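## Task

Pull the carton marked A34 out of the line of cartons on the wall shelf and set it down on the desk. Every other carton has to stay where it was, neither moved nor rotated. The robot must not tip over or finish leaning. The carton has to rest on the desk by itself, not be held there by the robot. At the end, open the gripper and move the robot away from it.

## Robot and tools

Robot: a simulated Hello Robot Stretch 4 with a single arm. It has an omni-wheel base, a lift that rides up a mast, a telescoping arm that reaches forward, a wrist with yaw, pitch and roll, and a two-finger gripper. It stands about 1.6 m tall, and no part of the base rim is more than 0.23 m from the base origin.

Frames: the base frame sits on the floor under the centre of the base, with x forward, y left and z up. hand_pose is reported in this frame. It marks a point between the open fingertips, and the printed value may be slightly off. The odometry frame is the base frame as it was when the scene began. base_odometry comes only from wheel rotation, so any slip shows up as travel. Heading runs from -3.142 to 3.142 and increases to the left.

execute_actions(actions, cameras): actions is a list holding one action or none. An empty list just returns the state and images. An action may contain "base", "joints", or both, plus optional "pace" and "contact_limits". Alternatively it is {"end_of_arm": "enable_torque"} alone, which turns back on any wrist or gripper motor that has shut off. All motions in one action start together. No action runs longer than 15 s.
- base: exactly one relative move, measured from where the base last reported itself. translate_m is forward (+) or back, -2 to 2 m. strafe_m is sideways with left positive, -2 to 2 m. rotate_rad turns on the spot with counter-clockwise positive, -3.2 to 3.2 rad.
- joints: absolute targets, keyed by name. lift_m 0 to 1.2 m. arm_m 0 to 0.55 m of extension. wrist_yaw_rad -1.134 to 4.276: 0 points forward, positive turns left, 3.14 is folded back, and above 3.4 the arm may get in the way. wrist_pitch_rad -1.117 to 4.259: 0 is level and 1.57 points down. wrist_roll_rad -1.117 to 4.259: at 0 the fingers are level with each other, and positive turns clockwise as seen from behind. gripper_m -0.038 to 0.141 m, the fingertip gap; below 0 the tips press together. A joint target outside its range is clipped and the result notes it. Any other bad value or unknown key rejects the whole call.
- pace: "slow", "default", "fast" or "max". The base goes up to 0.1/0.3/0.4/0.6 m/s and turns up to 1/2/3/4 rad/s. With lift_m above 0.2 those limits drop, down to 0.3 m/s and 1 rad/s at 1.2.
- contact_limits: {"arm_m": v}, where v runs from 0 (softest) to 0.75 (firmest). It sets how hard the arm may push before it halts. The default is 0.5.
- cameras: a list chosen from head_camera, head_left_camera, head_right_camera, wrist_camera and all. Omitting it, null, or ["all"] returns every camera; [] returns none. The images come in the order named on the "pictures" line.

wait(seconds 0-10) commands nothing new and returns state and images. zoom_image(camera, region [x0,y0,x1,y1] in pixels, at most 504x504) enlarges part of the latest full image from that camera. read_manual only returns licence text. finished_scene(scene) closes the current scene and cannot be undone, so the carton must already be resting on the desk and released. Replying without a tool call ends everything.

Cameras: head_camera sits atop the mast and looks forward and down; turn the base to look elsewhere. head_left_camera and head_right_camera are fisheyes beside it that look down more steeply and show the base and arm. wrist_camera looks along the fingers, with the tips near the bottom of its image.

Result lines: joint_positions gives the current joint values. base_status and joint_status report how each motion ended:
- done: it reached its target. For the base this only means the wheels turned the commanded amount.
- off_target: it stopped short and may still be pushing.
- contact_stop_at_<key>: it hit something, and that part goes slack. A slack lift can sink; slack wheels can keep rolling.
- limit_stop_at_<name>: a built-in limit stopped it. limit_stop_at_tilt means the robot leans over 6 degrees, and the lift, arm and wheels ignore commands until it straightens. limit_stop_at_own_body means the joint was about to hit the robot itself; moving away from the body still works.
- time_out.
- torque_fault: a wrist motor overloaded and went limp. Send enable_torque to recover.
A part left out of an action may still be pushing toward its old target without the status showing it. on_its_own reports whatever this call did not command; in it, "held at" means the target, not the actual position.

Other readings:
- lidar_m: 12 distances in metres, one per 30-degree sector. The first points straight ahead, then counter-clockwise (4th left, 7th behind, 10th right). "-" means nothing seen, or something closer than 0.25 m. The lidar catches table tops but misses glass and thin legs.
- wrist_depth_mm: a 7x7 grid of depths, 100-2000 mm.
- turned_by_wheels vs turned_by_imu: a gap over about 0.1 rad points to a collision or slip.
- base_tilt: degrees, with forward and right positive.
- motor_effort: percent of maximum, with the peak in brackets. A wrist_pitch_rad effort moving away from 0 suggests a load. A clear change in the gripper_m effort (at a commanded value of 0 or more) suggests a firm grip. The gripper reading and "done" do not prove an object is held.

Gripping: command a gripper_m smaller than the carton's width. A lower value squeezes harder and pulls the carton toward the wrist. If the fingertips catch on a surface, raise the lift.

Starting out: to unfold the wrist, send lift_m 0.4 with wrist_yaw_rad 0. Tilting the gripper up while rolled can set off own-body stops.

Cautions: do not turn or drive with more than 1 kg held while arm_m is above 0.2, especially at fast or max, because the robot can tip. Avoid long pushes or pulls with a high gripper. Lower a carton gently rather than dropping it. Do not bump or drag the neighbouring cartons. Avoid slams and very hard contact. Shorter robot motion time counts in your favour. When the carton is on the desk, open the gripper, pull the arm back and move the base away.

Each tool is called after "Call:" in YAML: its name, and indented under it one key for each argument.

## Session

Call:
execute_actions:
  actions: []

Scene clock: 0.00 s.
base_odometry: x=+0.000 y=+0.000 heading=+0.000 (m, m, rad; odometry frame)
turned_by_wheels: +0.000 (rad since the last result)
turned_by_imu: +0.000 (rad since the last result)
base_tilt: forward=-0.4 right=-0.6 (deg)
lidar_m: 1.53 1.86 2.22 2.25 2.02 1.84 1.86 2.24 1.46 1.47 2.08 1.49
base_status: not commanded
joint_positions: lift_m=+0.285 arm_m=+0.001 wrist_yaw_rad=+3.182 wrist_pitch_rad=+0.002 wrist_roll_rad=-0.008 gripper_m=+0.057
joint_status: not commanded
motor_effort: lift_m=+19 arm_m=+0 wrist_yaw_rad=-1 wrist_pitch_rad=-5 wrist_roll_rad=+0 gripper_m=-3 wheel_0=+0 wheel_1=-1 wheel_2=+1 (%)
hand_pose: x=-0.1199 y=+0.0756 z=+0.4623 quat_wxyz=(-0.020, -0.001, -0.004, +1.000) (m; base frame)
wrist_depth_mm: - 138 215 - 1921 1756 1661 / - 110 135 - 1863 1756 1618 / - 110 134 - 1983 1808 1618 / - 121 145 - 1921 1756 1618 / 137 147 - - 1921 1808 1618 / 214 - 220 - 209 1756 1576 / 211 1308 1255 1308 1229 1205 1281
pictures: head_camera, head_left_camera, head_right_camera, wrist_camera
Images, in order (width x height): head_camera 420x560, head_left_camera 420x672, head_right_camera 420x672, wrist_camera 616x392.

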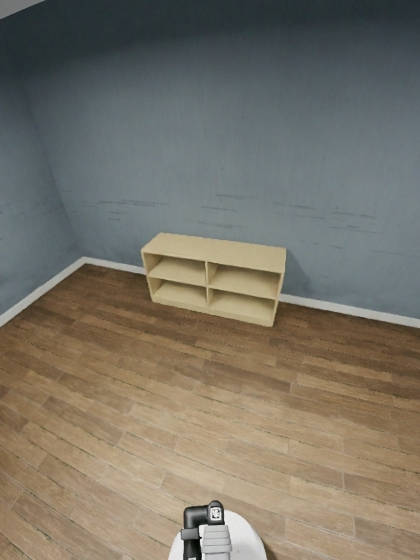

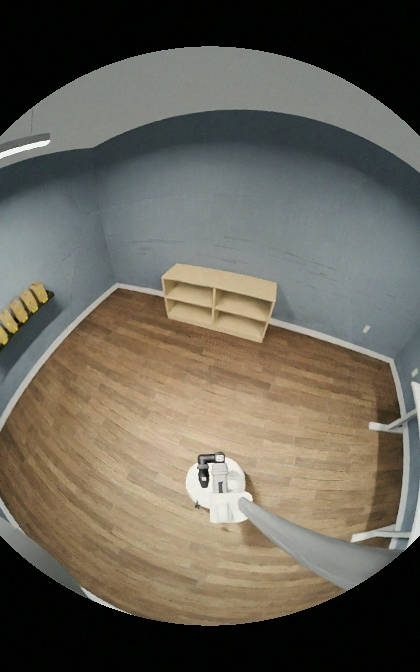

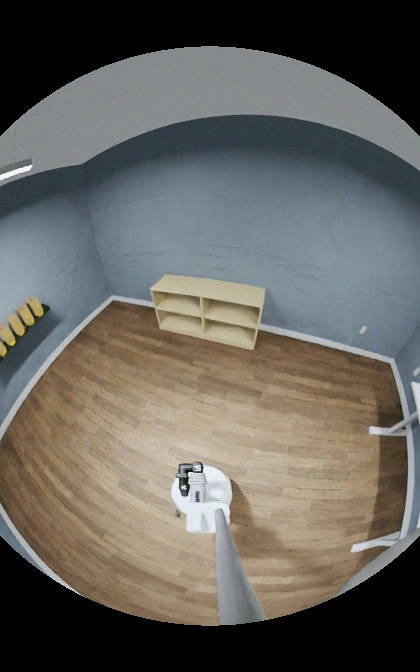

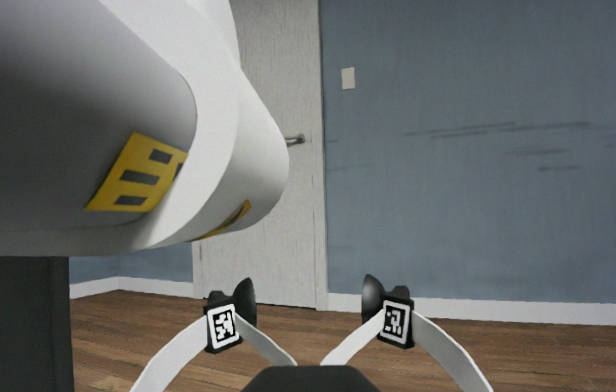

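Call:
execute_actions:
  actions:
    - {"base":{"rotate_rad":1.28},"joints":{"lift_m":0.4,"wrist_yaw_rad":0},"pace":"fast"}
  cameras: ["head_camera"]

Call:
execute_actions:
  actions:
    - {"base":{"translate_m":1.2},"joints":{"lift_m":0.7},"pace":"max"}
  cameras: ["head_camera","wrist_camera"]

Scene clock: 2.77 s.
base_odometry: x=+0.000 y=+0.000 heading=+1.279 (m, m, rad; odometry frame)
turned_by_wheels: +1.279 (rad since the last result)
turned_by_imu: +1.275 (rad since the last result)
base_tilt: forward=-0.4 right=-0.6 (deg)
lidar_m: 2.21 2.37 1.86 1.82 1.93 1.53 1.48 1.60 1.94 1.51 1.61 2.25
base_status: done
joint_positions: lift_m=+0.400 arm_m=+0.001 wrist_yaw_rad=+0.001 wrist_pitch_rad=+0.002 wrist_roll_rad=-0.008 gripper_m=+0.057
joint_status: all done
motor_effort: lift_m=+21(21) arm_m=+0(0) wrist_yaw_rad=-2(9) wrist_pitch_rad=-6(6) wrist_roll_rad=+0(0) gripper_m=-2(3) wheel_0=-4(8) wheel_1=-5(13) wheel_2=-5(15) (%)
hand_pose: x=+0.4605 y=-0.0872 z=+0.5775 quat_wxyz=(+1.000, -0.004, +0.001, +0.000) (m; base frame)
wrist_depth_mm: - - - - - - - / - - - - - - - / - - - - - - - / - - - - - - - / - - - - - - - / - - 220 - 208 - - / 1661 1576 1464 1576 1537 1464 1537
pictures: head_camera
Images, in order (width x height): head_camera 420x560.

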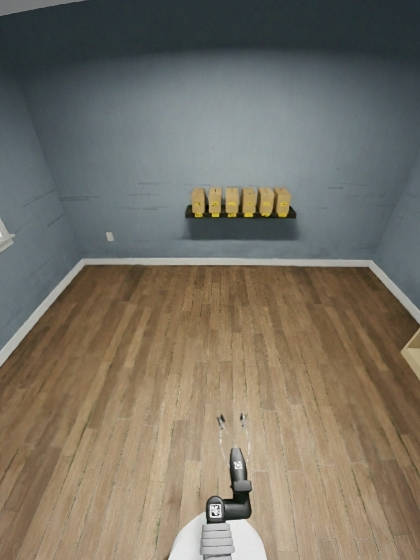

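Scene clock: 6.47 s.
base_odometry: x=+0.345 y=+1.149 heading=+1.279 (m, m, rad; odometry frame)
turned_by_wheels: +0.000 (rad since the last result)
turned_by_imu: +0.001 (rad since the last result)
base_tilt: forward=-0.5 right=-0.6 (deg)
lidar_m: 1.01 1.36 1.75 1.68 1.85 2.64 3.52 2.63 1.63 1.57 1.68 1.05
base_status: done
joint_positions: lift_m=+0.700 arm_m=+0.001 wrist_yaw_rad=+0.000 wrist_pitch_rad=+0.002 wrist_roll_rad=-0.008 gripper_m=+0.057
joint_status: all done
motor_effort: lift_m=+20(24) arm_m=+0(0) wrist_yaw_rad=+0(2) wrist_pitch_rad=-6(6) wrist_roll_rad=+0(0) gripper_m=-4(5) wheel_0=+3(10) wheel_1=+5(13) wheel_2=-4(20) (%)
hand_pose: x=+0.4604 y=-0.0874 z=+0.8776 quat_wxyz=(+1.000, -0.004, +0.001, +0.000) (m; base frame)
wrist_depth_mm: 1182 1160 1138 1098 1060 1042 1025 / 1205 1138 1118 1078 1060 1008 1025 / 1160 1160 1118 1098 1042 1025 1025 / 1160 1118 1118 1078 1060 1025 809 / 1160 1118 1098 798 798 768 759 / 1138 1138 220 809 208 768 991 / 1138 1118 1078 1060 1042 1008 991
pictures: head_camera, wrist_camera
Images, in order (width x height): head_camera 420x560, wrist_camera 616x392.

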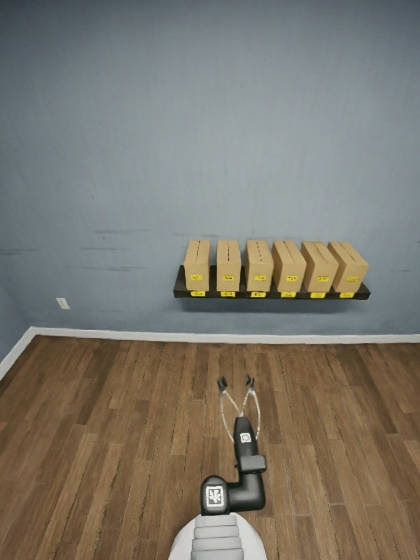

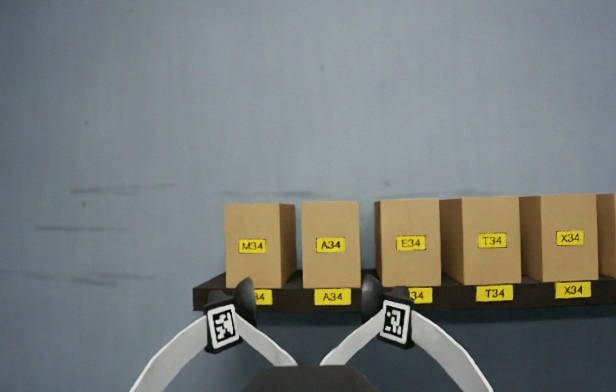

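Call:
execute_actions:
  actions:
    - {"base":{"translate_m":0.5},"joints":{"lift_m":1.12,"wrist_pitch_rad":1.57,"wrist_yaw_rad":-0.08,"gripper_m":0.135},"pace":"fast"}
  cameras: ["head_camera"]

Call:
execute_actions:
  actions:
    - {"joints":{"arm_m":0.44},"contact_limits":{"arm_m":0.2}}

Scene clock: 10.60 s.
base_odometry: x=+0.488 y=+1.628 heading=+1.280 (m, m, rad; odometry frame)
turned_by_wheels: +0.001 (rad since the last result)
turned_by_imu: +0.000 (rad since the last result)
base_tilt: forward=-0.5 right=-0.6 (deg)
lidar_m: 0.52 0.57 1.24 1.67 1.80 2.64 4.04 2.23 1.72 2.03 0.67 0.54
base_status: done
joint_positions: lift_m=+1.120 arm_m=+0.001 wrist_yaw_rad=-0.080 wrist_pitch_rad=+1.570 wrist_roll_rad=-0.008 gripper_m=+0.135
joint_status: all done
motor_effort: lift_m=+21(24) arm_m=+0(0) wrist_yaw_rad=+0(4) wrist_pitch_rad=+1(4) wrist_roll_rad=+0(0) gripper_m=+0(1) wheel_0=+4(10) wheel_1=+6(12) wheel_2=-2(18) (%)
hand_pose: x=+0.1652 y=-0.0872 z=+1.0095 quat_wxyz=(+0.707, +0.026, +0.706, -0.026) (m; base frame)
wrist_depth_mm: 1205 1205 1229 1205 1205 1182 1205 / 1281 1281 1281 1281 1281 1281 1281 / 1255 1281 1255 1255 1281 1281 1255 / 1281 1281 1255 1255 1255 1255 1281 / 1255 1281 1255 1025 1255 1255 1229 / 1255 1255 1025 1060 1255 216 1229 / 1229 1229 1255 153 1229 1229 1255
pictures: head_camera
Images, in order (width x height): head_camera 420x560.

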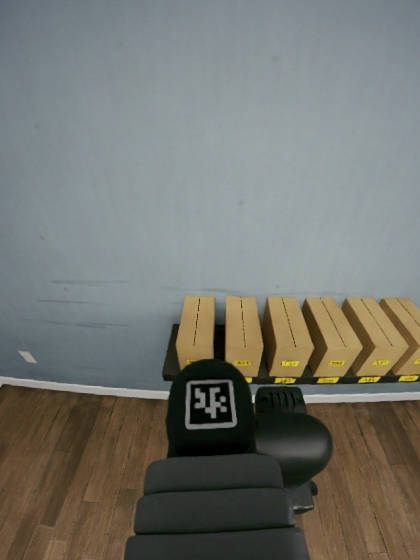

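Scene clock: 12.97 s.
base_odometry: x=+0.488 y=+1.628 heading=+1.280 (m, m, rad; odometry frame)
turned_by_wheels: +0.000 (rad since the last result)
turned_by_imu: -0.001 (rad since the last result)
base_tilt: forward=-0.4 right=-0.6 (deg)
lidar_m: 0.51 0.57 1.24 1.67 1.78 2.64 4.03 2.23 1.74 2.04 0.70 0.55
base_status: not commanded
joint_positions: lift_m=+1.120 arm_m=+0.438 wrist_yaw_rad=-0.080 wrist_pitch_rad=+1.570 wrist_roll_rad=-0.008 gripper_m=+0.135
joint_status: all done
motor_effort: lift_m=+21(21) arm_m=+9(11) wrist_yaw_rad=-1(1) wrist_pitch_rad=+1(1) wrist_roll_rad=+0(0) gripper_m=+0(0) wheel_0=+4(4) wheel_1=+6(6) wheel_2=-2(2) (%)
contact_limits: arm_m 0.2
hand_pose: x=+0.6026 y=-0.0872 z=+1.0095 quat_wxyz=(+0.707, +0.026, +0.706, -0.026) (m; base frame)
wrist_depth_mm: 279 281 283 283 285 282 276 / 329 287 304 286 287 301 286 / 530 285 307 286 285 303 286 / 1205 285 309 285 282 303 283 / 1255 282 307 282 282 301 281 / 1255 281 282 281 279 216 279 / 1229 278 279 154 278 759 1229
pictures: head_camera, head_left_camera, head_right_camera, wrist_camera
Images, in order (width x height): head_camera 420x560, head_left_camera 420x672, head_right_camera 420x672, wrist_camera 616x392.

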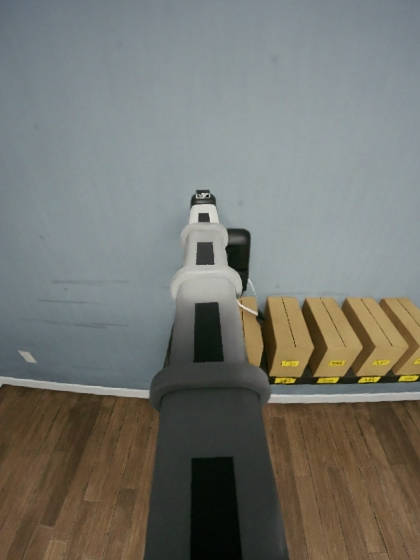

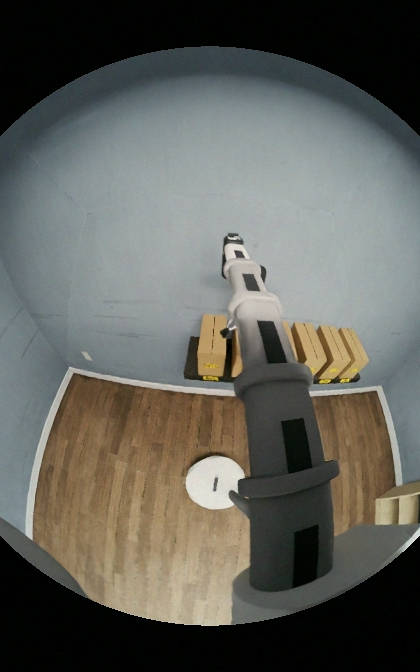

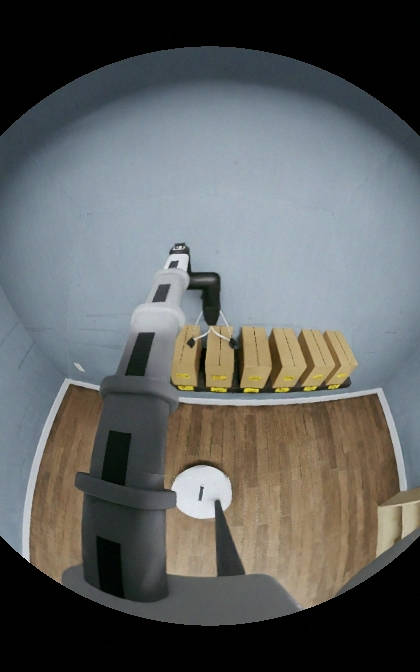

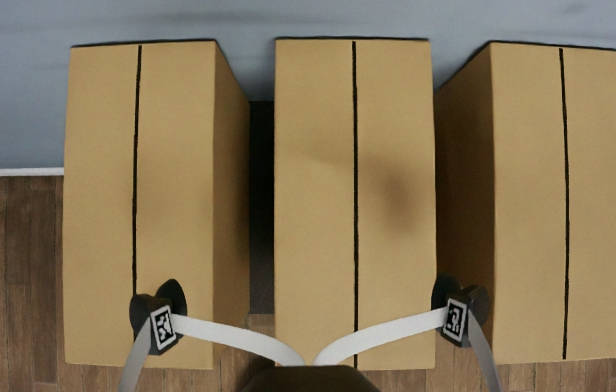

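Call:
execute_actions:
  actions:
    - {"base":{"strafe_m":-0.033},"joints":{"arm_m":0.485,"lift_m":1.085,"gripper_m":0.128},"pace":"slow"}
  cameras: ["head_right_camera","wrist_camera"]

Scene clock: 14.90 s.
base_odometry: x=+0.520 y=+1.619 heading=+1.280 (m, m, rad; odometry frame)
turned_by_wheels: +0.000 (rad since the last result)
turned_by_imu: -0.001 (rad since the last result)
base_tilt: forward=-0.4 right=-0.5 (deg)
lidar_m: 0.52 0.57 1.20 1.68 1.83 2.70 4.03 2.14 1.70 2.00 0.69 0.53
base_status: done
joint_positions: lift_m=+1.085 arm_m=+0.483 wrist_yaw_rad=-0.080 wrist_pitch_rad=+1.570 wrist_roll_rad=-0.008 gripper_m=+0.128
joint_status: all done
motor_effort: lift_m=+16(21) arm_m=+9(9) wrist_yaw_rad=-1(2) wrist_pitch_rad=+2(2) wrist_roll_rad=+0(0) gripper_m=+0(3) wheel_0=+5(9) wheel_1=-8(12) wheel_2=+0(1) (%)
hand_pose: x=+0.6476 y=-0.0872 z=+0.9750 quat_wxyz=(+0.707, +0.026, +0.706, -0.026) (m; base frame)
wrist_depth_mm: 181 181 185 187 186 182 - / 250 253 252 251 251 251 251 / 251 251 303 251 251 251 250 / 249 250 303 249 249 249 249 / 249 248 301 247 248 249 246 / 248 246 245 246 245 245 245 / 245 245 271 200 246 245 244
pictures: head_right_camera, wrist_camera
Images, in order (width x height): head_right_camera 420x672, wrist_camera 616x392.

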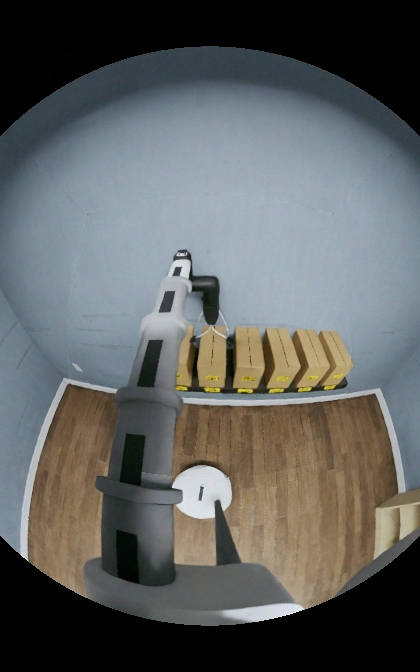

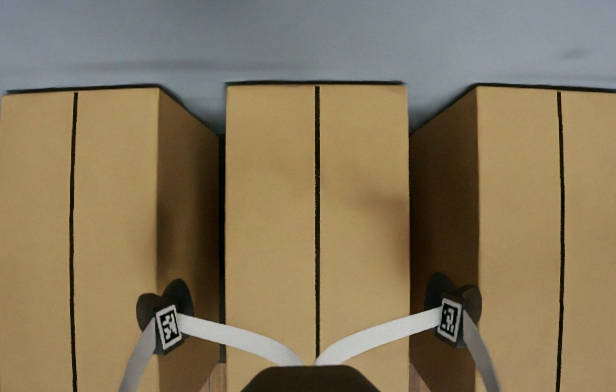

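Call:
execute_actions:
  actions:
    - {"base":{"strafe_m":-0.006},"pace":"slow"}
  cameras: ["wrist_camera"]

Scene clock: 15.83 s.
base_odometry: x=+0.525 y=+1.617 heading=+1.279 (m, m, rad; odometry frame)
turned_by_wheels: +0.000 (rad since the last result)
turned_by_imu: -0.001 (rad since the last result)
base_tilt: forward=-0.4 right=-0.6 (deg)
lidar_m: 0.49 0.57 1.22 1.69 1.81 2.71 4.05 2.14 1.67 1.99 0.69 0.54
base_status: done
joint_positions: lift_m=+1.085 arm_m=+0.483 wrist_yaw_rad=-0.080 wrist_pitch_rad=+1.570 wrist_roll_rad=-0.008 gripper_m=+0.128
joint_status: not commanded
motor_effort: lift_m=+16(16) arm_m=+9(9) wrist_yaw_rad=-1(1) wrist_pitch_rad=+2(2) wrist_roll_rad=+0(0) gripper_m=+0(0) wheel_0=+4(9) wheel_1=-9(10) wheel_2=+0(1) (%)
hand_pose: x=+0.6476 y=-0.0872 z=+0.9750 quat_wxyz=(+0.707, +0.026, +0.706, -0.026) (m; base frame)
wrist_depth_mm: 180 180 184 185 184 181 - / 248 251 251 251 251 251 252 / 251 251 251 250 251 251 249 / 249 249 250 248 250 249 250 / 247 248 249 248 249 248 248 / 246 246 246 245 245 246 246 / 244 245 245 200 245 244 244
pictures: wrist_camera
Images, in order (width x height): wrist_camera 616x392.

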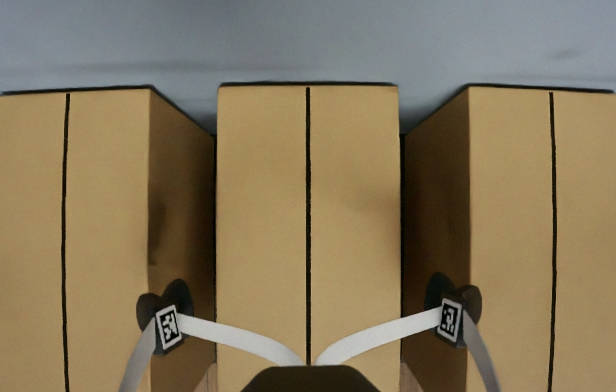

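Call:
execute_actions:
  actions:
    - {"joints":{"lift_m":1.05},"pace":"slow"}
  cameras: ["wrist_camera"]

Scene clock: 17.20 s.
base_odometry: x=+0.525 y=+1.617 heading=+1.279 (m, m, rad; odometry frame)
turned_by_wheels: +0.000 (rad since the last result)
turned_by_imu: +0.000 (rad since the last result)
base_tilt: forward=-0.4 right=-0.6 (deg)
lidar_m: 0.50 0.58 1.22 1.71 1.83 2.73 4.01 2.12 1.67 1.99 0.68 0.53
base_status: not commanded
joint_positions: lift_m=+1.050 arm_m=+0.483 wrist_yaw_rad=-0.080 wrist_pitch_rad=+1.570 wrist_roll_rad=-0.008 gripper_m=+0.128
joint_status: all done
motor_effort: lift_m=+16(16) arm_m=+9(9) wrist_yaw_rad=-1(1) wrist_pitch_rad=+2(2) wrist_roll_rad=+1(0) gripper_m=+1(1) wheel_0=+5(5) wheel_1=-9(9) wheel_2=+0(0) (%)
hand_pose: x=+0.6476 y=-0.0872 z=+0.9400 quat_wxyz=(+0.707, +0.026, +0.706, -0.026) (m; base frame)
wrist_depth_mm: 180 180 184 186 185 182 - / 216 216 216 216 215 219 215 / 215 226 215 214 215 229 215 / 214 227 214 213 214 229 213 / 213 225 213 212 213 228 212 / 211 211 211 211 211 210 211 / 211 211 211 181 209 209 209
pictures: wrist_camera
Images, in order (width x height): wrist_camera 616x392.

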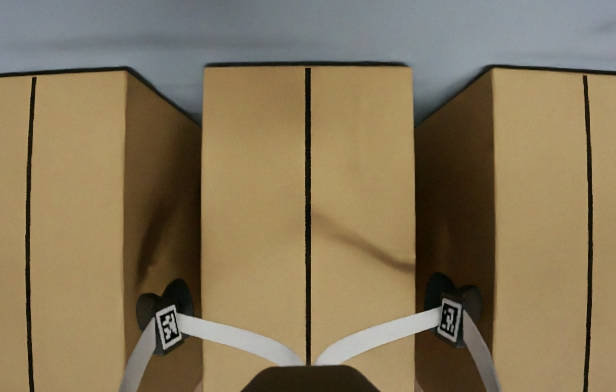

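Call:
execute_actions:
  actions:
    - {"joints":{"lift_m":1.025},"pace":"slow"}
  cameras: ["wrist_camera"]

Call:
execute_actions:
  actions:
    - {"joints":{"gripper_m":0.04}}
  cameras: ["wrist_camera"]

Call:
execute_actions:
  actions:
    - {"joints":{"lift_m":1.07},"pace":"slow"}
  cameras: ["wrist_camera","head_right_camera"]

Scene clock: 19.10 s.
base_odometry: x=+0.525 y=+1.617 heading=+1.279 (m, m, rad; odometry frame)
turned_by_wheels: +0.000 (rad since the last result)
turned_by_imu: -0.001 (rad since the last result)
base_tilt: forward=-0.3 right=-0.6 (deg)
lidar_m: 0.50 0.59 1.20 1.70 1.82 2.72 4.04 2.13 1.66 1.99 0.69 0.52
base_status: not commanded
joint_positions: lift_m=+1.025 arm_m=+0.483 wrist_yaw_rad=-0.080 wrist_pitch_rad=+1.570 wrist_roll_rad=-0.008 gripper_m=+0.128
joint_status: all done
motor_effort: lift_m=+15(17) arm_m=+9(9) wrist_yaw_rad=-1(1) wrist_pitch_rad=+1(1) wrist_roll_rad=+0(0) gripper_m=+0(1) wheel_0=+4(5) wheel_1=-9(9) wheel_2=+0(0) (%)
hand_pose: x=+0.6475 y=-0.0872 z=+0.9151 quat_wxyz=(+0.707, +0.026, +0.706, -0.026) (m; base frame)
wrist_depth_mm: 179 180 183 185 184 181 - / 191 216 191 190 191 219 191 / 191 226 190 189 190 229 190 / 189 225 190 189 189 229 189 / 187 226 189 188 187 226 188 / 187 195 187 187 187 195 187 / 186 191 186 167 186 191 -
pictures: wrist_camera
Images, in order (width x height): wrist_camera 616x392.

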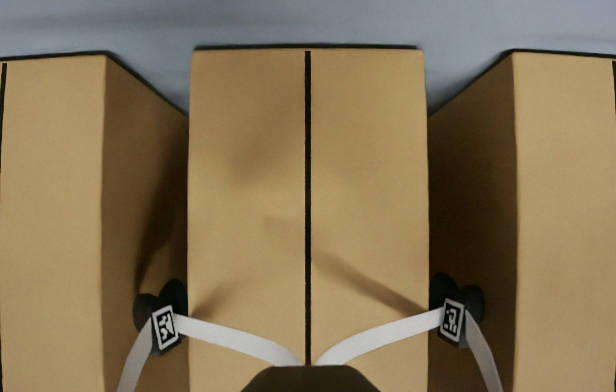

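Scene clock: 20.90 s.
base_odometry: x=+0.525 y=+1.617 heading=+1.279 (m, m, rad; odometry frame)
turned_by_wheels: +0.000 (rad since the last result)
turned_by_imu: -0.001 (rad since the last result)
base_tilt: forward=-0.3 right=-0.6 (deg)
lidar_m: 0.51 0.56 1.20 1.71 1.83 2.74 4.02 2.13 1.68 1.99 0.70 0.53
base_status: not commanded
joint_positions: lift_m=+1.025 arm_m=+0.483 wrist_yaw_rad=-0.080 wrist_pitch_rad=+1.570 wrist_roll_rad=-0.008 gripper_m=+0.041
joint_status: all done
motor_effort: lift_m=+16(16) arm_m=+9(9) wrist_yaw_rad=+0(1) wrist_pitch_rad=+1(0) wrist_roll_rad=+0(0) gripper_m=-33(32) wheel_0=+4(4) wheel_1=-8(9) wheel_2=+0(0) (%)
hand_pose: x=+0.6476 y=-0.0872 z=+0.9149 quat_wxyz=(+0.707, +0.026, +0.706, -0.026) (m; base frame)
wrist_depth_mm: 180 180 169 169 170 181 - / 190 218 169 169 169 219 189 / 190 225 167 168 167 229 189 / 189 225 167 167 166 229 188 / 187 225 166 165 165 228 186 / 186 193 164 164 164 186 185 / 186 170 163 163 163 191 -
pictures: wrist_camera
Images, in order (width x height): wrist_camera 616x392.

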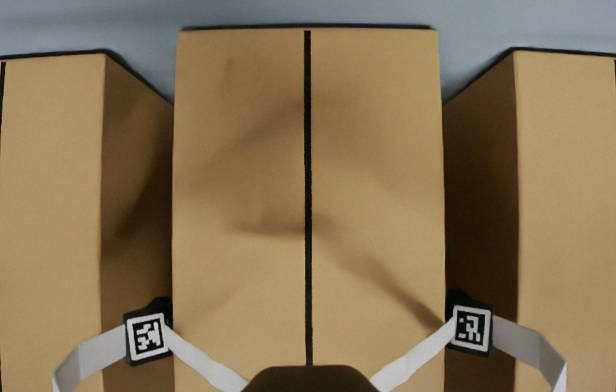

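Scene clock: 22.13 s.
base_odometry: x=+0.525 y=+1.617 heading=+1.279 (m, m, rad; odometry frame)
turned_by_wheels: +0.000 (rad since the last result)
turned_by_imu: +0.000 (rad since the last result)
base_tilt: forward=-0.4 right=-0.6 (deg)
lidar_m: 0.51 0.57 1.22 1.69 1.83 2.72 4.03 2.13 1.67 2.00 0.69 0.53
base_status: not commanded
joint_positions: lift_m=+1.070 arm_m=+0.483 wrist_yaw_rad=-0.080 wrist_pitch_rad=+1.570 wrist_roll_rad=-0.008 gripper_m=+0.041
joint_status: all done
motor_effort: lift_m=+22(26) arm_m=+9(9) wrist_yaw_rad=-1(1) wrist_pitch_rad=+2(1) wrist_roll_rad=+0(0) gripper_m=-33(34) wheel_0=+4(4) wheel_1=-8(8) wheel_2=+0(0) (%)
hand_pose: x=+0.6476 y=-0.0872 z=+0.9594 quat_wxyz=(+0.707, +0.026, +0.706, -0.026) (m; base frame)
wrist_depth_mm: 180 180 169 169 170 182 - / 236 236 169 169 168 235 235 / 235 235 167 167 167 235 234 / 233 234 167 167 167 233 233 / 232 232 166 166 165 231 231 / 230 230 165 164 164 202 229 / 229 170 163 163 163 229 -
pictures: head_right_camera, wrist_camera
Images, in order (width x height): head_right_camera 420x672, wrist_camera 616x392.

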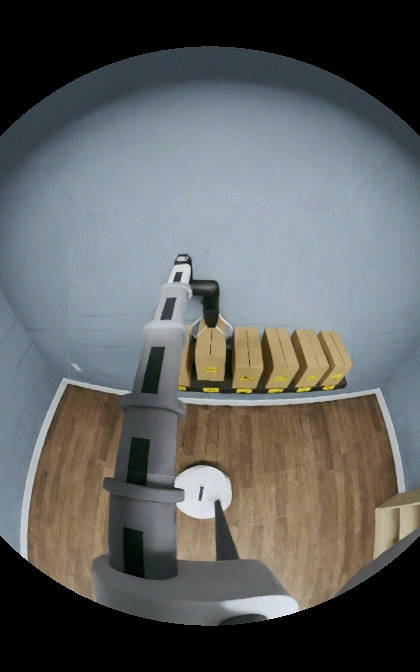

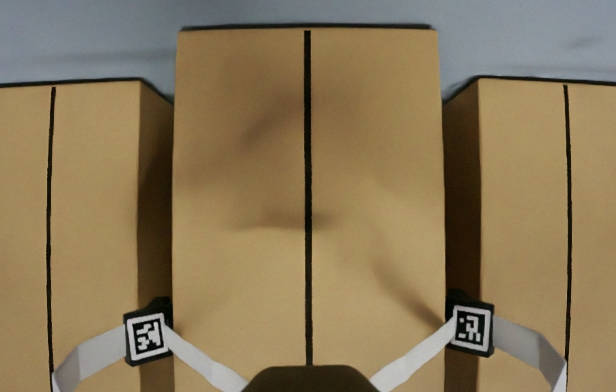

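Call:
execute_actions:
  actions:
    - {"joints":{"arm_m":0.1}}
  cameras: []

Call:
execute_actions:
  actions:
    - {"base":{"rotate_rad":3.14}}
  cameras: ["head_camera"]

Call:
execute_actions:
  actions:
    - {"base":{"translate_m":2},"pace":"fast"}
  cameras: ["head_camera","head_left_camera"]

Scene clock: 24.80 s.
base_odometry: x=+0.525 y=+1.617 heading=+1.279 (m, m, rad; odometry frame)
turned_by_wheels: +0.000 (rad since the last result)
turned_by_imu: -0.001 (rad since the last result)
base_tilt: forward=-0.4 right=-0.5 (deg)
lidar_m: 0.27 0.56 1.19 1.70 1.84 2.73 4.04 2.14 1.66 1.99 0.69 0.35
base_status: not commanded
joint_positions: lift_m=+1.070 arm_m=+0.102 wrist_yaw_rad=-0.080 wrist_pitch_rad=+1.570 wrist_roll_rad=-0.008 gripper_m=+0.041
joint_status: all done
motor_effort: lift_m=+22(22) arm_m=-9(10) wrist_yaw_rad=+0(1) wrist_pitch_rad=+1(0) wrist_roll_rad=+0(0) gripper_m=-33(31) wheel_0=+4(4) wheel_1=-8(8) wheel_2=+0(0) (%)
hand_pose: x=+0.2655 y=-0.0871 z=+0.9594 quat_wxyz=(+0.707, +0.026, +0.707, -0.026) (m; base frame)
wrist_depth_mm: 439 436 291 170 170 436 436 / 1229 1205 169 168 168 1229 1205 / 1205 1182 167 168 167 1205 1205 / 1205 1205 167 167 167 1205 1182 / 1205 1182 165 165 165 1205 1205 / 1182 1160 164 164 164 202 1205 / 1205 170 163 163 163 1182 1182
pictures: none
No camera images: the call's "cameras" was empty. Leave "cameras" out to get every camera's image.

Scene clock: 28.33 s.
base_odometry: x=+0.525 y=+1.617 heading=-1.865 (m, m, rad; odometry frame)
turned_by_wheels: +3.138 (rad since the last result)
turned_by_imu: +3.130 (rad since the last result)
base_tilt: forward=-0.4 right=-0.6 (deg)
lidar_m: 0.26 2.11 1.70 1.97 0.70 0.54 0.52 0.84 1.23 1.66 1.83 0.32
base_status: done
joint_positions: lift_m=+1.070 arm_m=+0.102 wrist_yaw_rad=-0.080 wrist_pitch_rad=+1.570 wrist_roll_rad=-0.008 gripper_m=+0.041
joint_status: not commanded
motor_effort: lift_m=+22(22) arm_m=-9(9) wrist_yaw_rad=+0(0) wrist_pitch_rad=+2(1) wrist_roll_rad=+0(0) gripper_m=-32(32) wheel_0=-5(9) wheel_1=-8(11) wheel_2=-7(11) (%)
hand_pose: x=+0.2657 y=-0.0872 z=+0.9595 quat_wxyz=(+0.707, +0.026, +0.706, -0.026) (m; base frame)
wrist_depth_mm: 1255 1229 691 170 170 1229 1229 / 1205 1229 169 168 168 1205 1229 / 1205 1205 167 168 168 1229 1229 / 1205 1205 166 166 167 1182 1205 / 1205 1205 165 165 165 1182 1182 / 1205 1205 164 164 164 203 1182 / 1160 170 163 163 163 1182 1182
pictures: head_camera
Images, in order (width x height): head_camera 420x560.

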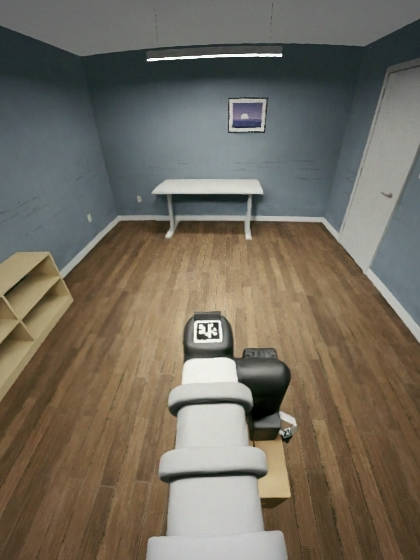

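Scene clock: 35.70 s.
base_odometry: x=-0.055 y=-0.297 heading=-1.865 (m, m, rad; odometry frame)
turned_by_wheels: +0.001 (rad since the last result)
turned_by_imu: +0.001 (rad since the last result)
base_tilt: forward=-0.4 right=-0.5 (deg)
lidar_m: 0.27 1.27 1.83 1.44 1.54 2.58 2.78 2.47 1.95 1.90 2.05 0.36
base_status: done
joint_positions: lift_m=+1.070 arm_m=+0.102 wrist_yaw_rad=-0.080 wrist_pitch_rad=+1.570 wrist_roll_rad=-0.008 gripper_m=+0.041
joint_status: not commanded
motor_effort: lift_m=+22(22) arm_m=-9(9) wrist_yaw_rad=+0(0) wrist_pitch_rad=+1(1) wrist_roll_rad=-1(0) gripper_m=-33(32) wheel_0=+4(8) wheel_1=+7(11) wheel_2=-4(15) (%)
hand_pose: x=+0.2656 y=-0.0872 z=+0.9595 quat_wxyz=(+0.707, +0.026, +0.706, -0.026) (m; base frame)
wrist_depth_mm: 1229 1255 699 170 171 1205 1229 / 1229 1205 169 168 168 1229 1229 / 1229 1229 167 167 168 1229 1182 / 1205 1205 166 166 167 1205 1205 / 1182 1205 165 165 166 1205 1182 / 1182 1205 164 164 164 202 1205 / 1182 170 163 163 163 1182 1182
pictures: head_camera, head_left_camera
Images, in order (width x height): head_camera 420x560, head_left_camera 420x672.

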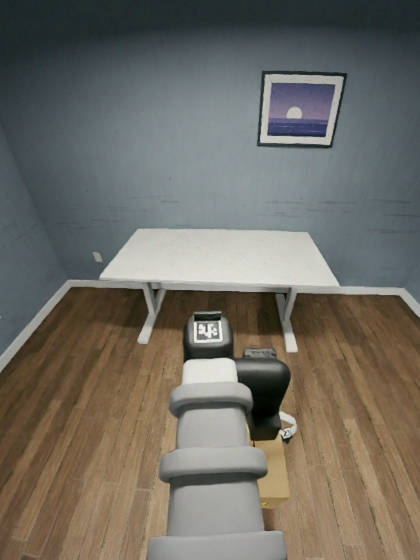

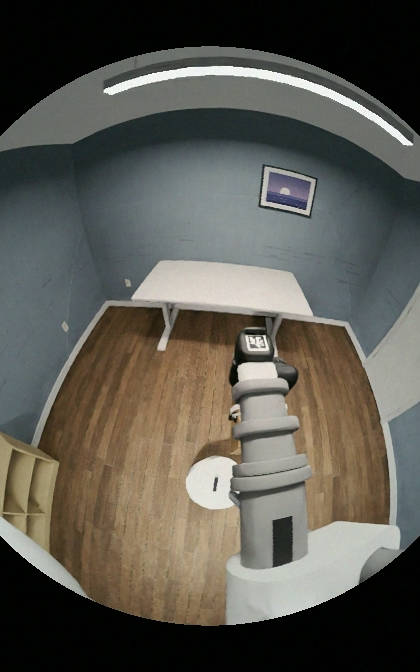

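Call:
execute_actions:
  actions:
    - {"base":{"translate_m":0.9},"joints":{"lift_m":1.1,"arm_m":0.4}}
  cameras: ["wrist_camera","head_right_camera"]

Scene clock: 40.40 s.
base_odometry: x=-0.315 y=-1.158 heading=-1.864 (m, m, rad; odometry frame)
turned_by_wheels: +0.000 (rad since the last result)
turned_by_imu: +0.000 (rad since the last result)
base_tilt: forward=-0.4 right=-0.5 (deg)
lidar_m: 0.27 0.30 0.48 1.71 1.78 2.13 3.71 2.62 2.03 0.82 0.38 0.28
base_status: done
joint_positions: lift_m=+1.100 arm_m=+0.398 wrist_yaw_rad=-0.080 wrist_pitch_rad=+1.570 wrist_roll_rad=-0.008 gripper_m=+0.041
joint_status: all done
motor_effort: lift_m=+22(24) arm_m=+8(8) wrist_yaw_rad=-1(0) wrist_pitch_rad=+1(0) wrist_roll_rad=+0(0) gripper_m=-33(32) wheel_0=+5(10) wheel_1=+6(11) wheel_2=-5(15) (%)
hand_pose: x=+0.5626 y=-0.0872 z=+0.9895 quat_wxyz=(+0.707, +0.026, +0.706, -0.026) (m; base frame)
wrist_depth_mm: 500 504 336 170 171 496 504 / 500 500 168 168 169 500 500 / 496 496 168 167 167 500 496 / 496 496 167 166 166 496 496 / 492 496 166 165 165 488 492 / 492 488 164 164 164 202 484 / 488 170 163 163 163 484 484
pictures: head_right_camera, wrist_camera
Images, in order (width x height): head_right_camera 420x672, wrist_camera 616x392.

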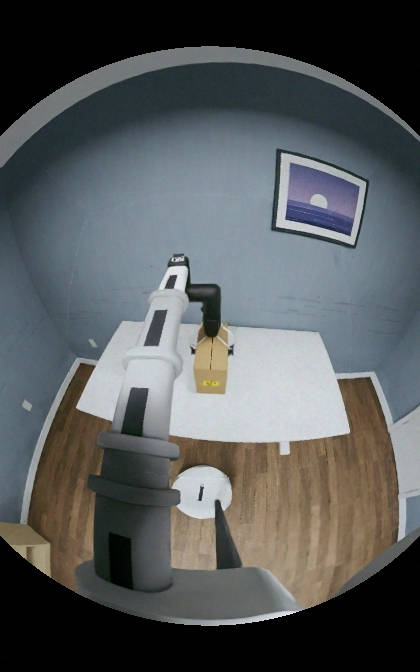

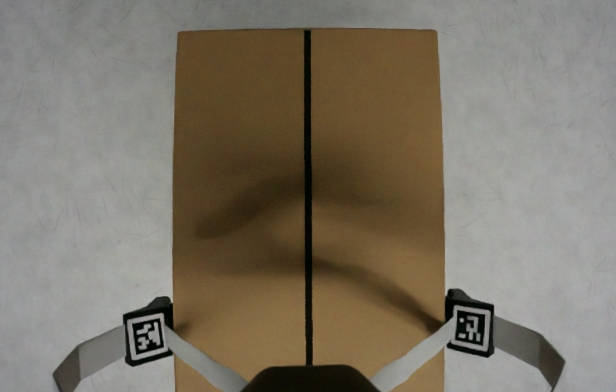

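Call:
execute_actions:
  actions:
    - {"joints":{"lift_m":0.972}}
  cameras: []

Call:
execute_actions:
  actions:
    - {"joints":{"gripper_m":0.135}}
  cameras: ["wrist_camera"]

Call:
execute_actions:
  actions:
    - {"joints":{"lift_m":1.06},"pace":"fast"}
  cameras: []

Call:
execute_actions:
  actions:
    - {"joints":{"arm_m":0},"base":{"translate_m":-0.25},"pace":"fast"}
  cameras: ["head_camera"]

Scene clock: 42.50 s.
base_odometry: x=-0.315 y=-1.158 heading=-1.864 (m, m, rad; odometry frame)
turned_by_wheels: +0.000 (rad since the last result)
turned_by_imu: -0.001 (rad since the last result)
base_tilt: forward=-0.4 right=-0.6 (deg)
lidar_m: 0.26 0.31 0.49 1.71 1.78 2.12 3.71 2.62 2.04 0.83 0.35 0.29
base_status: not commanded
joint_positions: lift_m=+0.972 arm_m=+0.398 wrist_yaw_rad=-0.080 wrist_pitch_rad=+1.570 wrist_roll_rad=-0.008 gripper_m=+0.041
joint_status: all done
motor_effort: lift_m=+17(20) arm_m=+8(9) wrist_yaw_rad=-1(1) wrist_pitch_rad=+2(1) wrist_roll_rad=+0(0) gripper_m=-31(30) wheel_0=+5(5) wheel_1=+6(6) wheel_2=-5(5) (%)
hand_pose: x=+0.5626 y=-0.0872 z=+0.8619 quat_wxyz=(+0.707, +0.026, +0.706, -0.026) (m; base frame)
wrist_depth_mm: 370 370 271 170 170 373 370 / 370 370 169 168 168 368 368 / 368 368 168 167 167 366 366 / 366 368 167 166 166 364 366 / 364 366 165 165 165 362 364 / 362 362 165 164 164 202 359 / 359 170 163 163 163 357 -
pictures: none
No camera images: the call's "cameras" was empty. Leave "cameras" out to get every camera's image.

Scene clock: 44.40 s.
base_odometry: x=-0.315 y=-1.158 heading=-1.864 (m, m, rad; odometry frame)
turned_by_wheels: +0.000 (rad since the last result)
turned_by_imu: -0.001 (rad since the last result)
base_tilt: forward=-0.5 right=-0.5 (deg)
lidar_m: 0.28 0.32 0.46 1.70 1.77 2.10 3.72 2.63 2.03 0.81 0.36 0.29
base_status: not commanded
joint_positions: lift_m=+0.972 arm_m=+0.398 wrist_yaw_rad=-0.080 wrist_pitch_rad=+1.570 wrist_roll_rad=-0.008 gripper_m=+0.135
joint_status: all done
motor_effort: lift_m=+16(17) arm_m=+9(8) wrist_yaw_rad=+1(1) wrist_pitch_rad=+1(7) wrist_roll_rad=+0(0) gripper_m=-2(33) wheel_0=+5(5) wheel_1=+6(6) wheel_2=-5(5) (%)
hand_pose: x=+0.5626 y=-0.0872 z=+0.8619 quat_wxyz=(+0.707, +0.026, +0.706, -0.026) (m; base frame)
wrist_depth_mm: 375 375 375 375 375 375 373 / 375 373 187 187 187 373 373 / 368 368 186 186 186 368 368 / 366 366 185 185 185 366 366 / 364 366 184 183 184 366 364 / 364 219 183 183 183 213 362 / 362 362 182 165 181 359 359
pictures: wrist_camera
Images, in order (width x height): wrist_camera 616x392.

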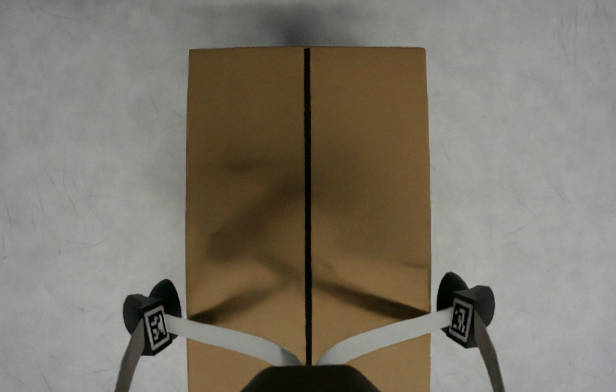

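Scene clock: 45.53 s.
base_odometry: x=-0.315 y=-1.158 heading=-1.864 (m, m, rad; odometry frame)
turned_by_wheels: +0.000 (rad since the last result)
turned_by_imu: +0.000 (rad since the last result)
base_tilt: forward=-0.4 right=-0.6 (deg)
lidar_m: 0.27 0.31 0.48 1.69 1.75 2.11 3.72 2.61 2.03 0.82 0.37 0.30
base_status: not commanded
joint_positions: lift_m=+1.060 arm_m=+0.398 wrist_yaw_rad=-0.080 wrist_pitch_rad=+1.570 wrist_roll_rad=-0.008 gripper_m=+0.135
joint_status: all done
motor_effort: lift_m=+22(22) arm_m=+8(8) wrist_yaw_rad=+1(1) wrist_pitch_rad=+1(2) wrist_roll_rad=+0(0) gripper_m=-1(2) wheel_0=+5(5) wheel_1=+6(6) wheel_2=-5(5) (%)
hand_pose: x=+0.5626 y=-0.0872 z=+0.9495 quat_wxyz=(+0.707, +0.026, +0.706, -0.026) (m; base frame)
wrist_depth_mm: 459 462 462 459 459 459 462 / 462 462 459 459 459 459 462 / 462 459 455 274 452 455 455 / 455 455 455 272 452 452 452 / 452 455 452 271 452 449 452 / 452 445 270 267 270 216 449 / 449 449 445 153 445 449 442
pictures: none
No camera images: the call's "cameras" was empty. Leave "cameras" out to get every camera's image.

Scene clock: 47.70 s.
base_odometry: x=-0.243 y=-0.919 heading=-1.865 (m, m, rad; odometry frame)
turned_by_wheels: +0.000 (rad since the last result)
turned_by_imu: -0.001 (rad since the last result)
base_tilt: forward=-0.5 right=-0.6 (deg)
lidar_m: 0.52 0.59 0.90 1.73 1.64 2.21 3.44 2.60 2.01 1.94 0.67 0.53
base_status: done
joint_positions: lift_m=+1.060 arm_m=+0.003 wrist_yaw_rad=-0.080 wrist_pitch_rad=+1.570 wrist_roll_rad=-0.008 gripper_m=+0.135
joint_status: all done
joint sent to its limit — the command would take arm_m past its lower limit, so that joint was sent only as far as its limit.
motor_effort: lift_m=+21(21) arm_m=-8(9) wrist_yaw_rad=+1(1) wrist_pitch_rad=+0(1) wrist_roll_rad=+0(0) gripper_m=+0(2) wheel_0=-3(9) wheel_1=-5(12) wheel_2=+6(15) (%)
hand_pose: x=+0.1666 y=-0.0871 z=+0.9495 quat_wxyz=(+0.707, +0.026, +0.706, -0.026) (m; base frame)
wrist_depth_mm: 1229 1229 1205 1205 1229 1205 1205 / 1205 1205 1205 1205 1229 1205 1205 / 1182 1205 1205 1182 1182 1229 1229 / 1205 1182 1182 1182 1182 1182 1205 / 1182 1205 1182 960 1205 1182 1182 / 1182 1160 976 960 1160 216 1182 / 1160 1182 1160 153 1160 1160 1182
pictures: head_camera
Images, in order (width x height): head_camera 420x560.

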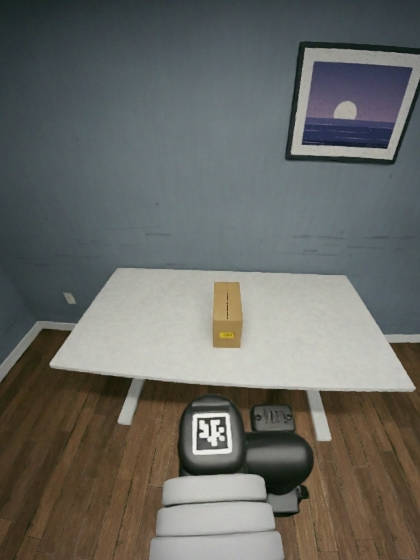

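Call:
finished_scene:
  scene: 1

The scene is finished: the task was done.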